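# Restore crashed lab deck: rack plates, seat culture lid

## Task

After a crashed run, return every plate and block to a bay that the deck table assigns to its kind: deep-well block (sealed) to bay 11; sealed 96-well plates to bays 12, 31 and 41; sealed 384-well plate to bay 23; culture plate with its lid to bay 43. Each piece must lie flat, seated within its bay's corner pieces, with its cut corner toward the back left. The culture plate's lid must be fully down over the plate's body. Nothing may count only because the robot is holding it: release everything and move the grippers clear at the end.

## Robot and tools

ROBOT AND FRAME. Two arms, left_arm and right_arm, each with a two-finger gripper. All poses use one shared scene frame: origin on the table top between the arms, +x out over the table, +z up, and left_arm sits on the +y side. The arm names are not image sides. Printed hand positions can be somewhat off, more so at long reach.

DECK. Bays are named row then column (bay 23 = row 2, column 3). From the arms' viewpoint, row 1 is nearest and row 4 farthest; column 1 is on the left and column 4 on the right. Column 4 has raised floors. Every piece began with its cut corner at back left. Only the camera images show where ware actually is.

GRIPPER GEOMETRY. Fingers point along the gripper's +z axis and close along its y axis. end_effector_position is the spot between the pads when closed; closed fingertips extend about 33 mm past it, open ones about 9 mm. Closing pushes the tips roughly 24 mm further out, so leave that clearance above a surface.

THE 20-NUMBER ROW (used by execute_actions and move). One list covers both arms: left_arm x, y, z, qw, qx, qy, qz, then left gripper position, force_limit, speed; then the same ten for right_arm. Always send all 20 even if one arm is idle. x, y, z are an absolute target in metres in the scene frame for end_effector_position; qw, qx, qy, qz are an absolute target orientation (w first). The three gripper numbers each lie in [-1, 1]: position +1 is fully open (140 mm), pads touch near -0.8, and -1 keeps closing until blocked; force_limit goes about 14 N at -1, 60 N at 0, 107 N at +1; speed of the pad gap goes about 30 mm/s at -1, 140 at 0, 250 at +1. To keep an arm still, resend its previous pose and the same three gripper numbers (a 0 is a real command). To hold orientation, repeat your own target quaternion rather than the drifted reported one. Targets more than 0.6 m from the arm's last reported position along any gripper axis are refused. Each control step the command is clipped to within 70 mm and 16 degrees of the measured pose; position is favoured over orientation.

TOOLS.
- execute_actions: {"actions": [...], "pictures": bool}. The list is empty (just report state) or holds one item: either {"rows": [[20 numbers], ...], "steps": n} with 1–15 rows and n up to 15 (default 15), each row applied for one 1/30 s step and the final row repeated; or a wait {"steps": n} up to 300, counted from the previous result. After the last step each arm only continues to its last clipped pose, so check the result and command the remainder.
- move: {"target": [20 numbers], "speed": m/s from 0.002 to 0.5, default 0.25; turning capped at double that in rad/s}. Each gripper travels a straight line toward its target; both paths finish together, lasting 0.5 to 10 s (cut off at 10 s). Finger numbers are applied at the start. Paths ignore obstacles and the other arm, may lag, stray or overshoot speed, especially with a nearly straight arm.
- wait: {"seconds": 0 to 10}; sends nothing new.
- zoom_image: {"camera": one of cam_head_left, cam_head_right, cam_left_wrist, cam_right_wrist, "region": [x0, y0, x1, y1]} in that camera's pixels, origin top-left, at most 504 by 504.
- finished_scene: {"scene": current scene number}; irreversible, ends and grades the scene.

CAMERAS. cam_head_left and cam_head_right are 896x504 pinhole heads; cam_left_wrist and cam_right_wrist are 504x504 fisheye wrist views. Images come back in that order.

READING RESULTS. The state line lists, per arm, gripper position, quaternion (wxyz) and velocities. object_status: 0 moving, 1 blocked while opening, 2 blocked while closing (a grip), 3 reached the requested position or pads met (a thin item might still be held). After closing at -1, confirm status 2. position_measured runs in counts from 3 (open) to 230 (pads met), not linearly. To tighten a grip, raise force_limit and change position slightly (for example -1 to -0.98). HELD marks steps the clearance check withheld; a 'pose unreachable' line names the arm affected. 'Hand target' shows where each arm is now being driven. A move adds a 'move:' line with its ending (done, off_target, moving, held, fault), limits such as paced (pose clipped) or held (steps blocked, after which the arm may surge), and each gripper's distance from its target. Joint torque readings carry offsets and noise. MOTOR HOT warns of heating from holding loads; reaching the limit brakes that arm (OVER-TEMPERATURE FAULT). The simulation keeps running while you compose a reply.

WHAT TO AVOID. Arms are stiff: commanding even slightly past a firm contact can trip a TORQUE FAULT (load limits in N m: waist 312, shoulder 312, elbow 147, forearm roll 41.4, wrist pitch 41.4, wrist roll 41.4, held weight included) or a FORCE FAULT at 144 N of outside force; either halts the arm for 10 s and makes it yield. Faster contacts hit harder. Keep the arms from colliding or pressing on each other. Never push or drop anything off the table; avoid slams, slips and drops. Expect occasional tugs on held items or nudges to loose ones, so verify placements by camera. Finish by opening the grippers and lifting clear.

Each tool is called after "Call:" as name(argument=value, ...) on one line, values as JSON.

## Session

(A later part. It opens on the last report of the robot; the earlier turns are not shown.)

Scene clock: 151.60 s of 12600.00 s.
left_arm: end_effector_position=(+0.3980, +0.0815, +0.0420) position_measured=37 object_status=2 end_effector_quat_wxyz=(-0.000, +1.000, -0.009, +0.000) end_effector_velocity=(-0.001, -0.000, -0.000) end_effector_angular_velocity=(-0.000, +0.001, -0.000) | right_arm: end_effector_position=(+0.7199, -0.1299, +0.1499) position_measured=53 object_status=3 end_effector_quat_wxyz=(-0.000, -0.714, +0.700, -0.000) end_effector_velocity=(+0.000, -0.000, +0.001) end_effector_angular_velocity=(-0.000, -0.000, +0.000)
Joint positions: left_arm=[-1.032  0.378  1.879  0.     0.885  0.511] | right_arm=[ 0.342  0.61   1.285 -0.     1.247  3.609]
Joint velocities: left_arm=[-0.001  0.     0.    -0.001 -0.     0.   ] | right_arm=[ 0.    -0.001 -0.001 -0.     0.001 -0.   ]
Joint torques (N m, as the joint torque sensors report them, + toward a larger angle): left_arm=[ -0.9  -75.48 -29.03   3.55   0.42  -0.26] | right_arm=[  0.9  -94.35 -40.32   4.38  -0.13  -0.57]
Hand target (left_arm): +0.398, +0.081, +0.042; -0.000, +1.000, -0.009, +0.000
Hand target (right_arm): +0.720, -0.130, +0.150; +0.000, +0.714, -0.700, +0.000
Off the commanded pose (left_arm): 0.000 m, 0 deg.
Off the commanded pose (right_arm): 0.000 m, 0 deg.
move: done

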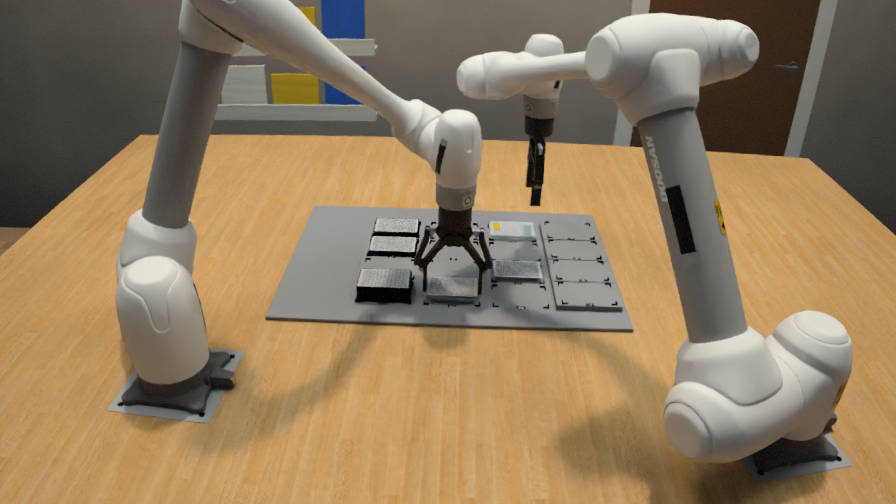

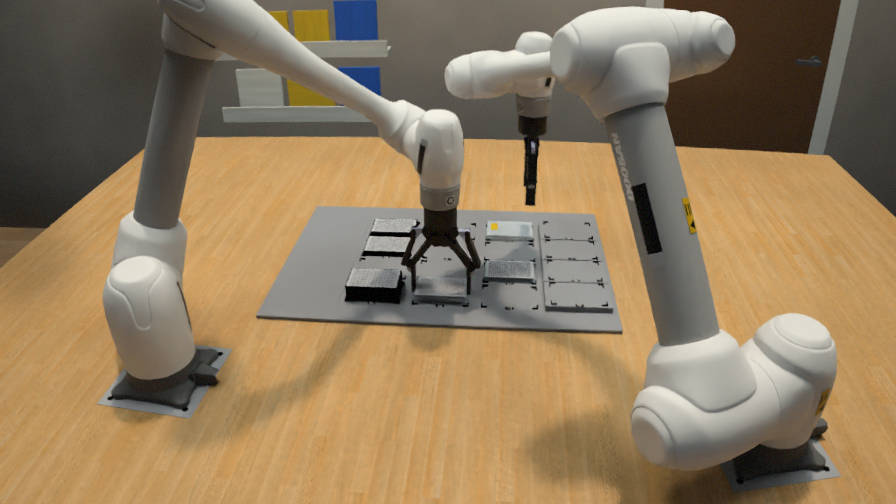

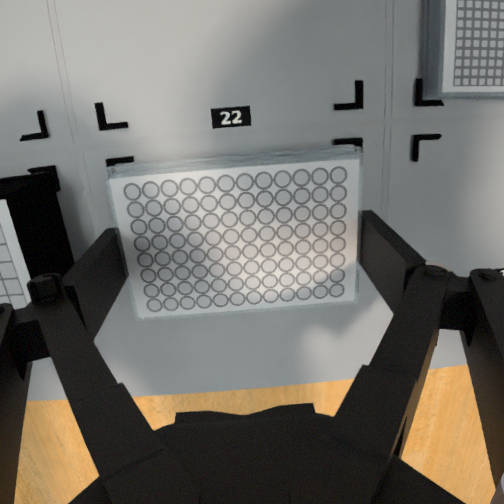

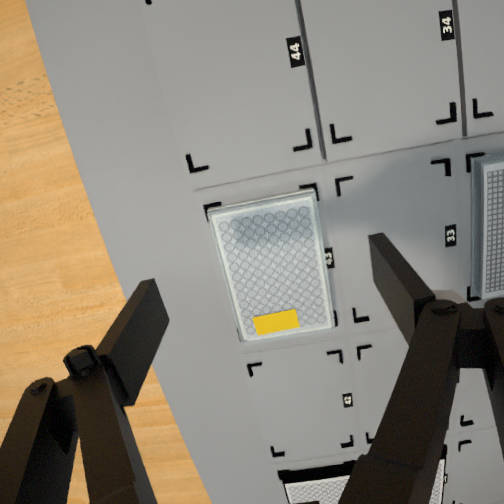

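Call:
move(target=[0.397,0.081,0.035,0,1,-0.0105,0,-1,-0.4,-0.6,0.7197,-0.13,0.15,0,0.7135,-0.700,0,0.6,-0.6,-0.5], speed=0.02)

Call:
zoom_image(camera="cam_left_wrist", region=[70,110,410,350])

Call:
zoom_image(camera="cam_right_wrist", region=[180,170,370,360])

Scene clock: 157.10 s of 12600.00 s.
left_arm: end_effector_position=(+0.3970, +0.0810, +0.0351) position_measured=37 object_status=2 end_effector_quat_wxyz=(-0.000, +1.000, -0.011, +0.000) end_effector_velocity=(-0.001, -0.000, -0.000) end_effector_angular_velocity=(+0.000, +0.001, -0.001) | right_arm: end_effector_position=(+0.7197, -0.1300, +0.1500) position_measured=53 object_status=3 end_effector_quat_wxyz=(-0.000, -0.714, +0.700, +0.000) end_effector_velocity=(-0.001, +0.001, +0.000) end_effector_angular_velocity=(-0.000, -0.000, +0.002)
Joint positions: left_arm=[-1.034  0.385  1.884  0.     0.872  0.513] | right_arm=[ 0.342  0.61   1.285 -0.     1.246  3.609]
Joint velocities: left_arm=[-0.001  0.001  0.    -0.001 -0.     0.   ] | right_arm=[ 0.002  0.    -0.    -0.001  0.     0.   ]
Joint torques (N m, as the joint torque sensors report them, + toward a larger angle): left_arm=[ -1.27 -75.38 -28.92   3.54   0.1   -0.38] | right_arm=[ -0.17 -95.89 -39.55   4.56  -0.29  -0.2 ]
Hand target (left_arm): +0.397, +0.081, +0.035; +0.000, +1.000, -0.011, -0.000
Hand target (right_arm): +0.720, -0.130, +0.150; +0.000, +0.714, -0.700, -0.000
Off the commanded pose (left_arm): 0.000 m, 0 deg.
Off the commanded pose (right_arm): 0.000 m, 0 deg.
After step 90, 1.80 s passed at rest.
move: done

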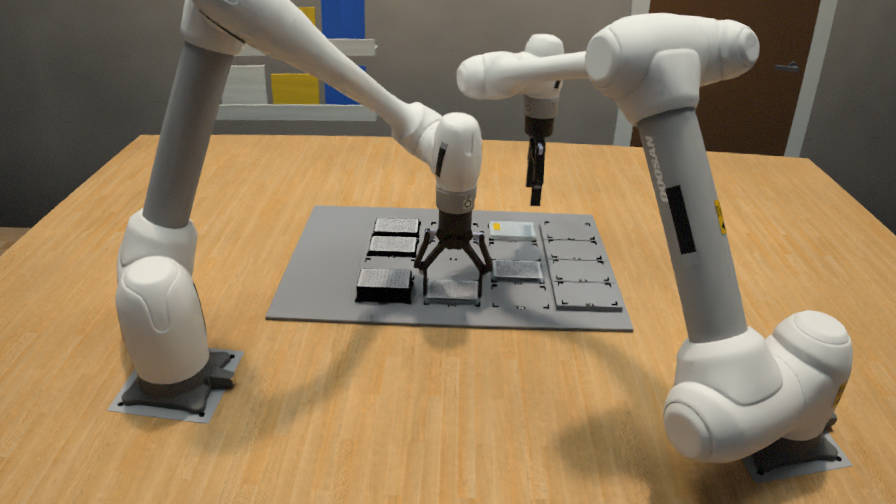

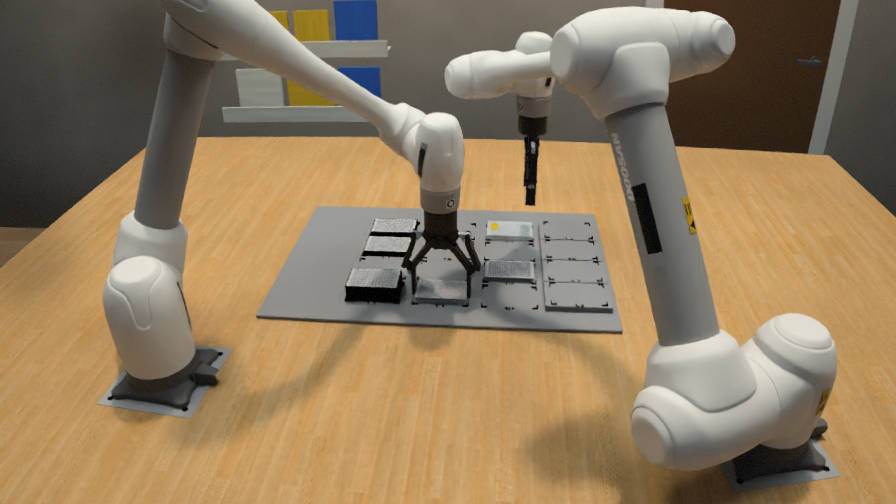

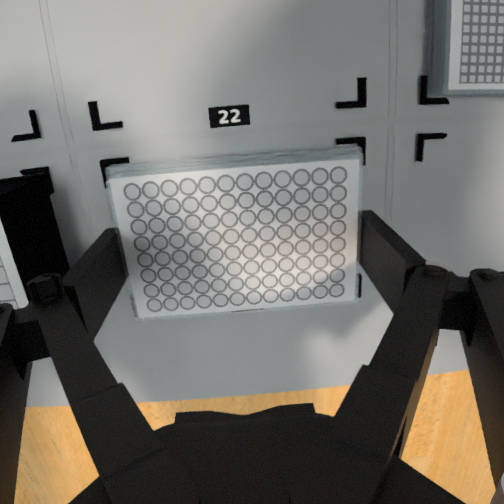

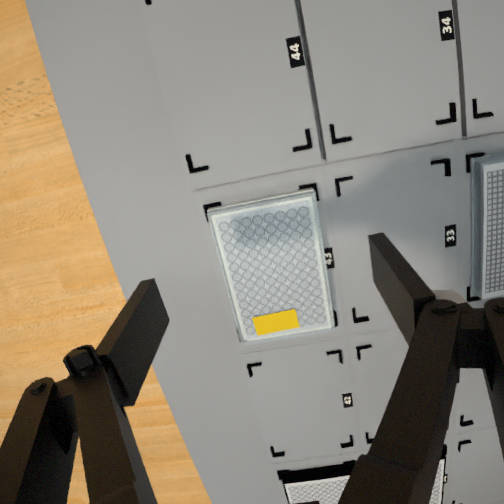

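Region (70, 110, 410, 350) of cam_left_wrist's 504x504 image, scaled by 1.482, with more detail than that image has; it fills the top 356 rows of this view, and the rest is white.

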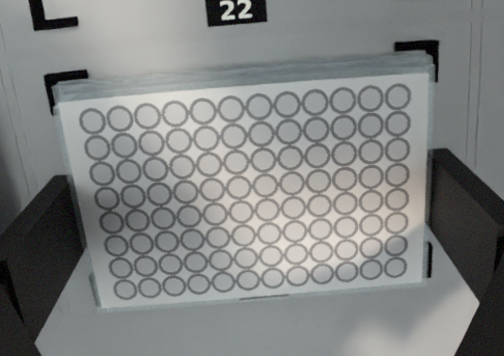

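Region (180, 170, 370, 360) of cam_right_wrist's 504x504 image, scaled by 2.653, with more detail than that image has.

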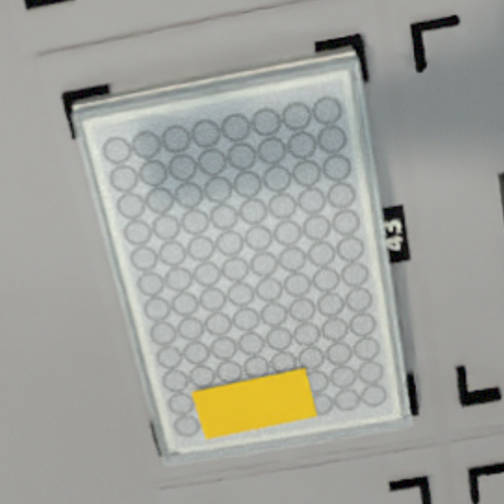

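Call:
move(target=[0.397,0.081,0.032,0,1,-0.0095,0,-1,-0.4,-0.6,0.7197,-0.13,0.15,0,0.7135,-0.700,0,0.6,-0.6,-0.5], speed=0.01)

Call:
move(target=[0.397,0.081,0.032,0,1,-0.0095,0,0.95,-0.4,-0.6,0.7197,-0.13,0.15,0,0.7135,-0.700,0,0.6,-0.6,-0.5])

Call:
move(target=[0.385,0.085,0.16,0,1,-0.0095,0,0.95,-0.4,-0.6,0.7197,-0.18,0.15,0,0.7135,-0.700,0,0.6,-0.6,-0.5])

Call:
zoom_image(camera="cam_left_wrist", region=[0,60,360,300])

Call:
zoom_image(camera="cam_head_left", region=[345,205,555,315])

Scene clock: 165.70 s of 12600.00 s.
left_arm: end_effector_position=(+0.3970, +0.0810, +0.0321) position_measured=37 object_status=2 end_effector_quat_wxyz=(+0.000, +1.000, -0.010, +0.000) end_effector_velocity=(+0.000, +0.000, -0.001) end_effector_angular_velocity=(+0.000, -0.000, +0.001) | right_arm: end_effector_position=(+0.7197, -0.1300, +0.1500) position_measured=53 object_status=3 end_effector_quat_wxyz=(-0.000, -0.714, +0.700, +0.000) end_effector_velocity=(-0.001, +0.001, +0.000) end_effector_angular_velocity=(+0.000, +0.000, +0.001)
Joint positions: left_arm=[-1.034  0.389  1.886 -0.     0.867  0.511] | right_arm=[0.342 0.61  1.285 0.    1.246 3.609]
Joint velocities: left_arm=[ 0.     0.001 -0.     0.    -0.001 -0.001] | right_arm=[ 0.001 -0.     0.     0.    -0.    -0.   ]
Joint torques (N m, as the joint torque sensors report them, + toward a larger angle): left_arm=[ -5.13 -66.82 -21.94   2.6    1.61  -0.1 ] | right_arm=[ -0.76 -97.33 -41.65   4.47  -0.1   -0.64]
Hand target (left_arm): +0.397, +0.081, +0.032; +0.000, +1.000, -0.010, -0.000
Hand target (right_arm): +0.720, -0.130, +0.150; -0.000, +0.714, -0.700, +0.000
Off the commanded pose (left_arm): 0.000 m, 0 deg.
Off the commanded pose (right_arm): 0.000 m, 0 deg.
After step 90, 4.90 s passed at rest.
move: done

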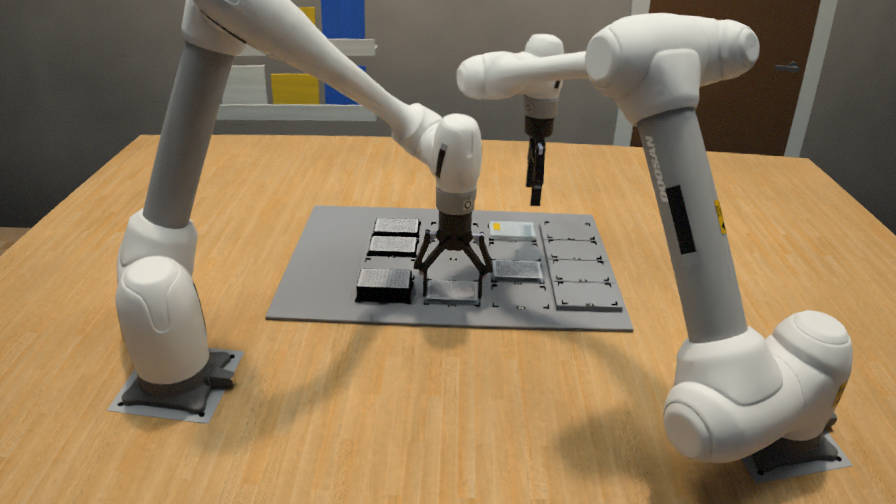

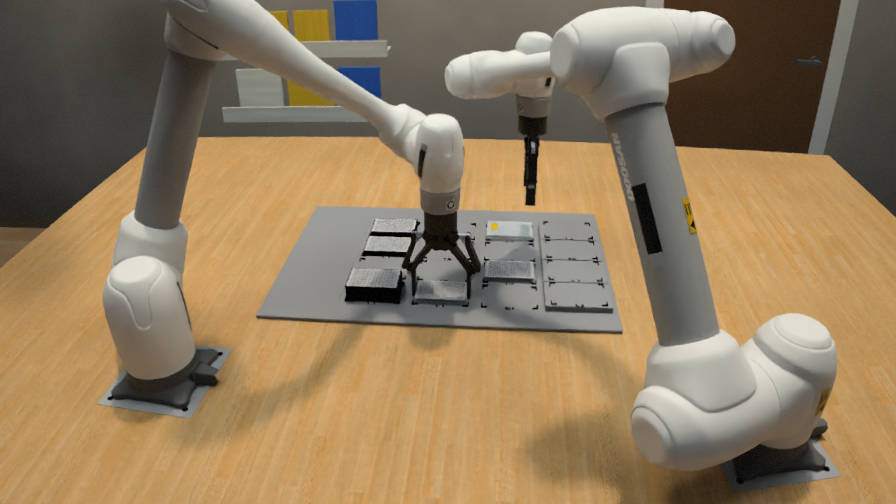

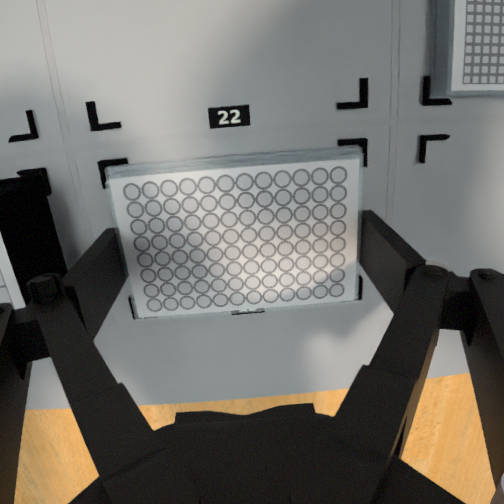

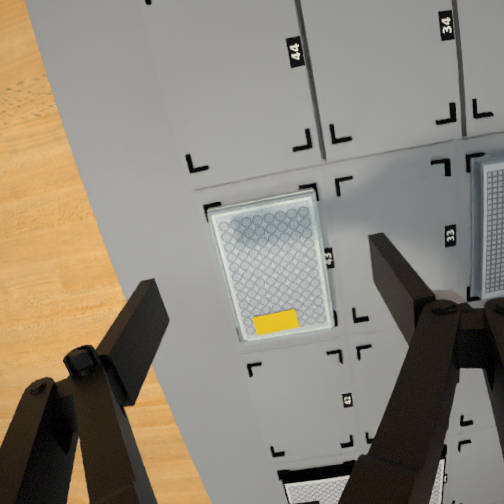

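Scene clock: 166.40 s of 12600.00 s.
left_arm: end_effector_position=(+0.3970, +0.0810, +0.0320) position_measured=9 object_status=3 end_effector_quat_wxyz=(-0.000, +1.000, -0.009, -0.000) end_effector_velocity=(-0.001, +0.001, -0.000) end_effector_angular_velocity=(+0.002, +0.001, -0.000) | right_arm: end_effector_position=(+0.7197, -0.1300, +0.1500) position_measured=53 object_status=3 end_effector_quat_wxyz=(-0.000, -0.714, +0.700, +0.000) end_effector_velocity=(-0.001, +0.000, -0.001) end_effector_angular_velocity=(-0.001, +0.001, +0.001)
Joint positions: left_arm=[-1.034  0.389  1.886 -0.     0.867  0.511] | right_arm=[0.342 0.61  1.285 0.    1.246 3.609]
Joint velocities: left_arm=[-0.001  0.     0.    -0.     0.002 -0.   ] | right_arm=[ 0.001  0.     0.001  0.     0.    -0.   ]
Joint torques (N m, as the joint torque sensors report them, + toward a larger angle): left_arm=[ -0.66 -75.39 -28.38   3.44   0.34  -0.26] | right_arm=[   3.57 -100.38  -39.33    4.05   -0.12   -0.82]
Hand target (left_arm): +0.397, +0.081, +0.032; +0.000, +1.000, -0.009, -0.000
Hand target (right_arm): +0.720, -0.130, +0.150; -0.000, +0.714, -0.700, -0.000
Off the commanded pose (left_arm): 0.000 m, 0 deg.
Off the commanded pose (right_arm): 0.000 m, 0 deg.
move: done

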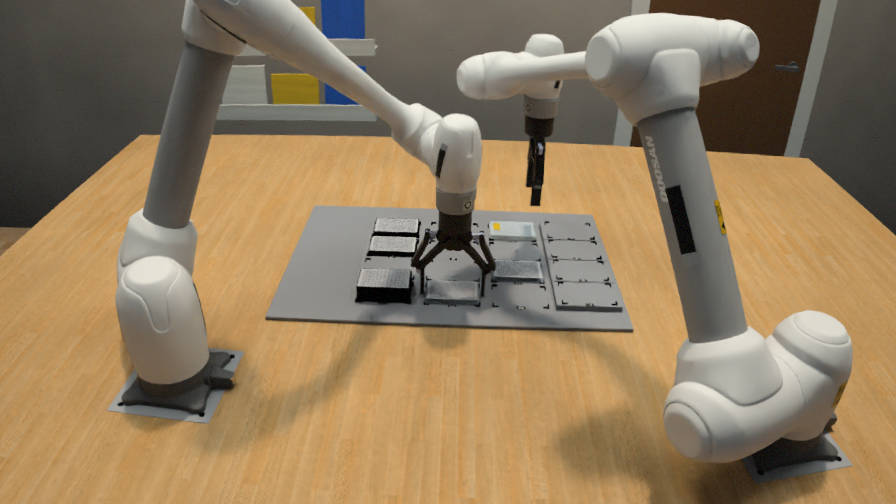

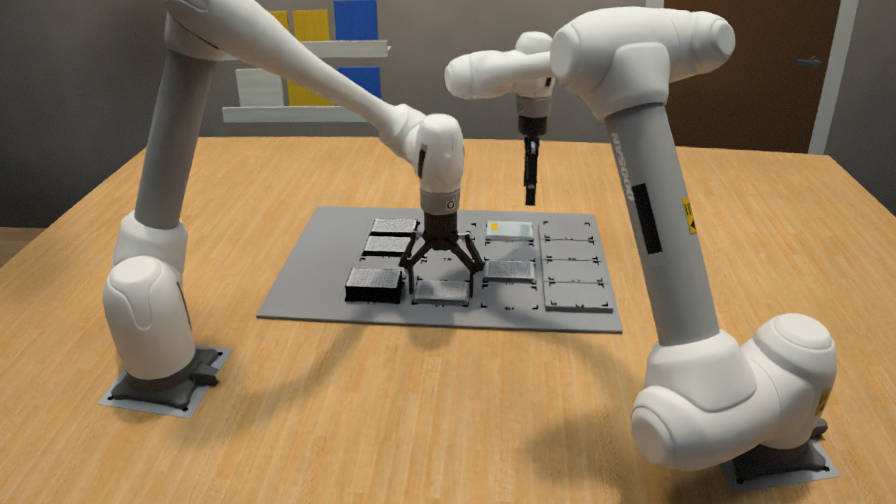

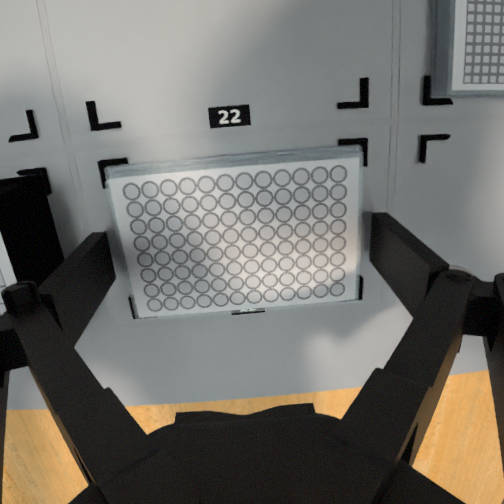

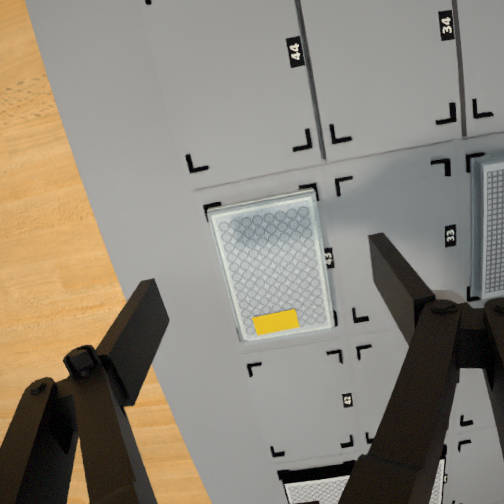

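Scene clock: 167.40 s of 12600.00 s.
left_arm: end_effector_position=(+0.3849, +0.0852, +0.1600) position_measured=9 object_status=3 end_effector_quat_wxyz=(-0.000, +1.000, -0.009, +0.000) end_effector_velocity=(+0.000, -0.001, +0.001) end_effector_angular_velocity=(-0.001, -0.002, -0.002) | right_arm: end_effector_position=(+0.7197, -0.1800, +0.1500) position_measured=53 object_status=3 end_effector_quat_wxyz=(-0.000, -0.714, +0.700, +0.000) end_effector_velocity=(-0.000, -0.001, -0.001) end_effector_angular_velocity=(-0.001, +0.001, -0.000)
Joint positions: left_arm=[-1.047  0.255  1.799  0.     1.087  0.497] | right_arm=[0.291 0.572 1.347 0.    1.222 3.558]
Joint velocities: left_arm=[-0.001 -0.    -0.001  0.001 -0.     0.   ] | right_arm=[-0.001  0.001  0.001 -0.    -0.    -0.   ]
Joint torques (N m, as the joint torque sensors report them, + toward a larger angle): left_arm=[ -0.28 -67.47 -33.13   4.12   0.22  -0.19] | right_arm=[  2.33 -94.54 -39.98   4.12  -0.36  -0.34]
Hand target (left_arm): +0.385, +0.085, +0.160; -0.000, +1.000, -0.009, +0.000
Hand target (right_arm): +0.720, -0.180, +0.150; +0.000, +0.714, -0.700, -0.000
Off the commanded pose (left_arm): 0.000 m, 0 deg.
Off the commanded pose (right_arm): 0.000 m, 0 deg.
move: done

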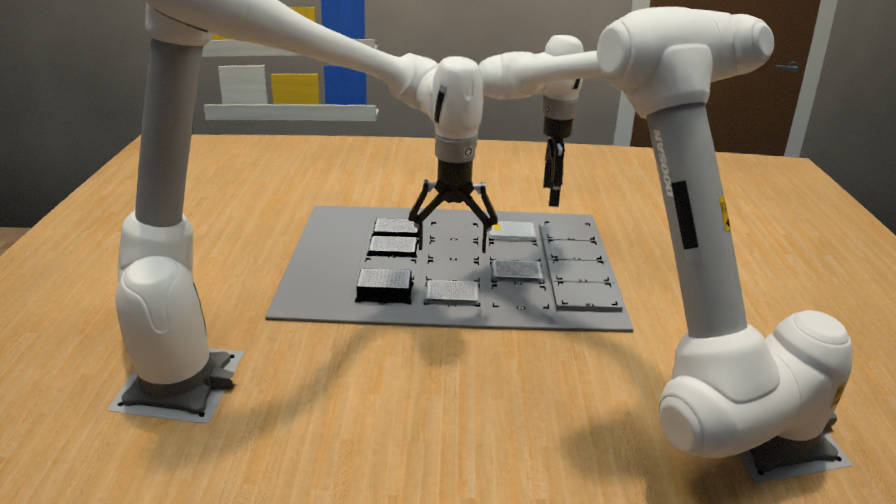

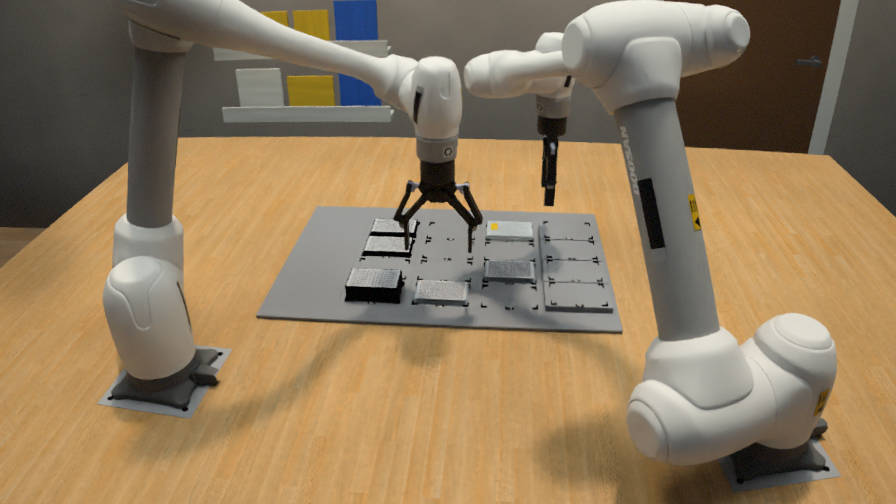

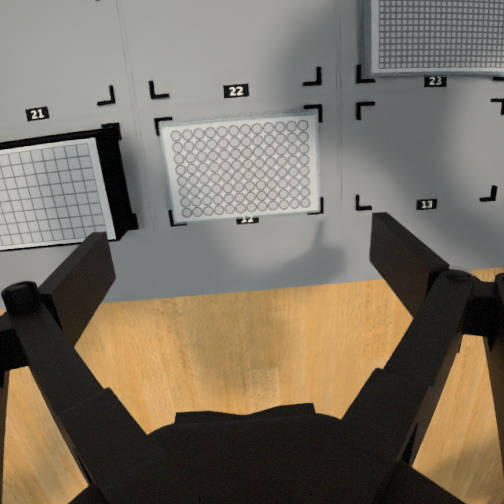

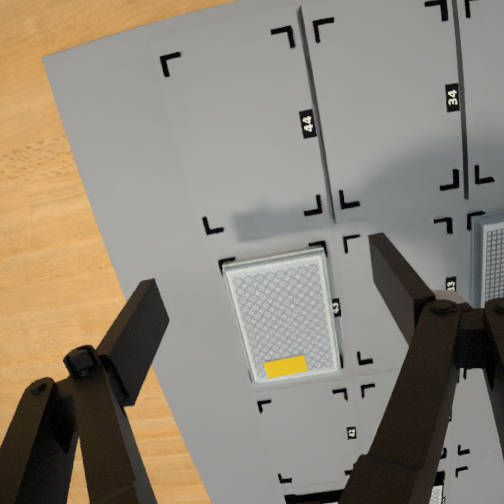

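Region (0, 60, 360, 300) of cam_left_wrist's 504x504 image, scaled by 1.400, with more detail than that image has.

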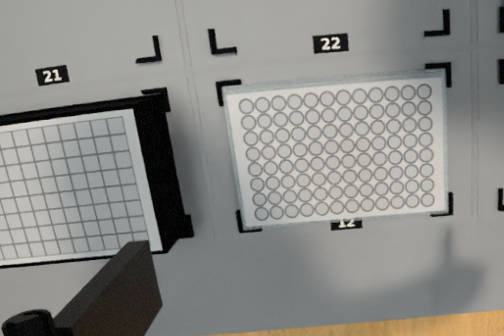

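Region (345, 205, 555, 315) of cam_head_left's 896x504 image, scaled by 2.400, with more detail than that image has; it fills the top 264 rows of this view, and the rest is white.

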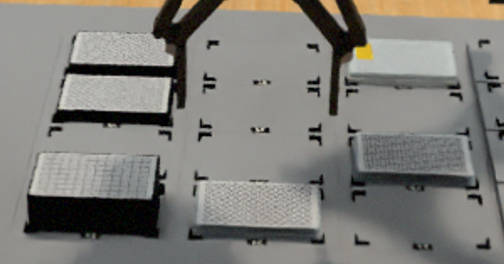

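Call:
zoom_image(camera="cam_left_wrist", region=[145,95,335,235])

Call:
zoom_image(camera="cam_head_right", region=[400,265,490,315])

Region (145, 95, 335, 235) of cam_left_wrist's 504x504 image, scaled by 2.653, with more detail than that image has; it fills the top 371 rows of this view, and the rest is white.

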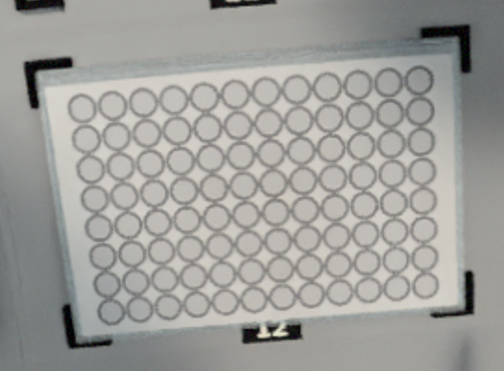

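Region (400, 265, 490, 315) of cam_head_right's 896x504 image, scaled by 5.600, with more detail than that image has.

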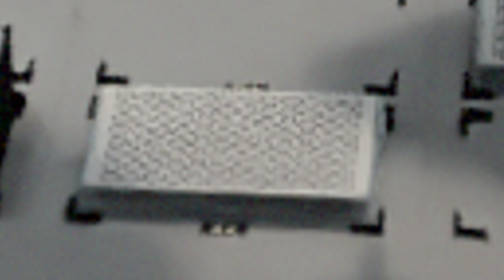

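Call:
finished_scene(scene=1)

The scene is finished: the task was done.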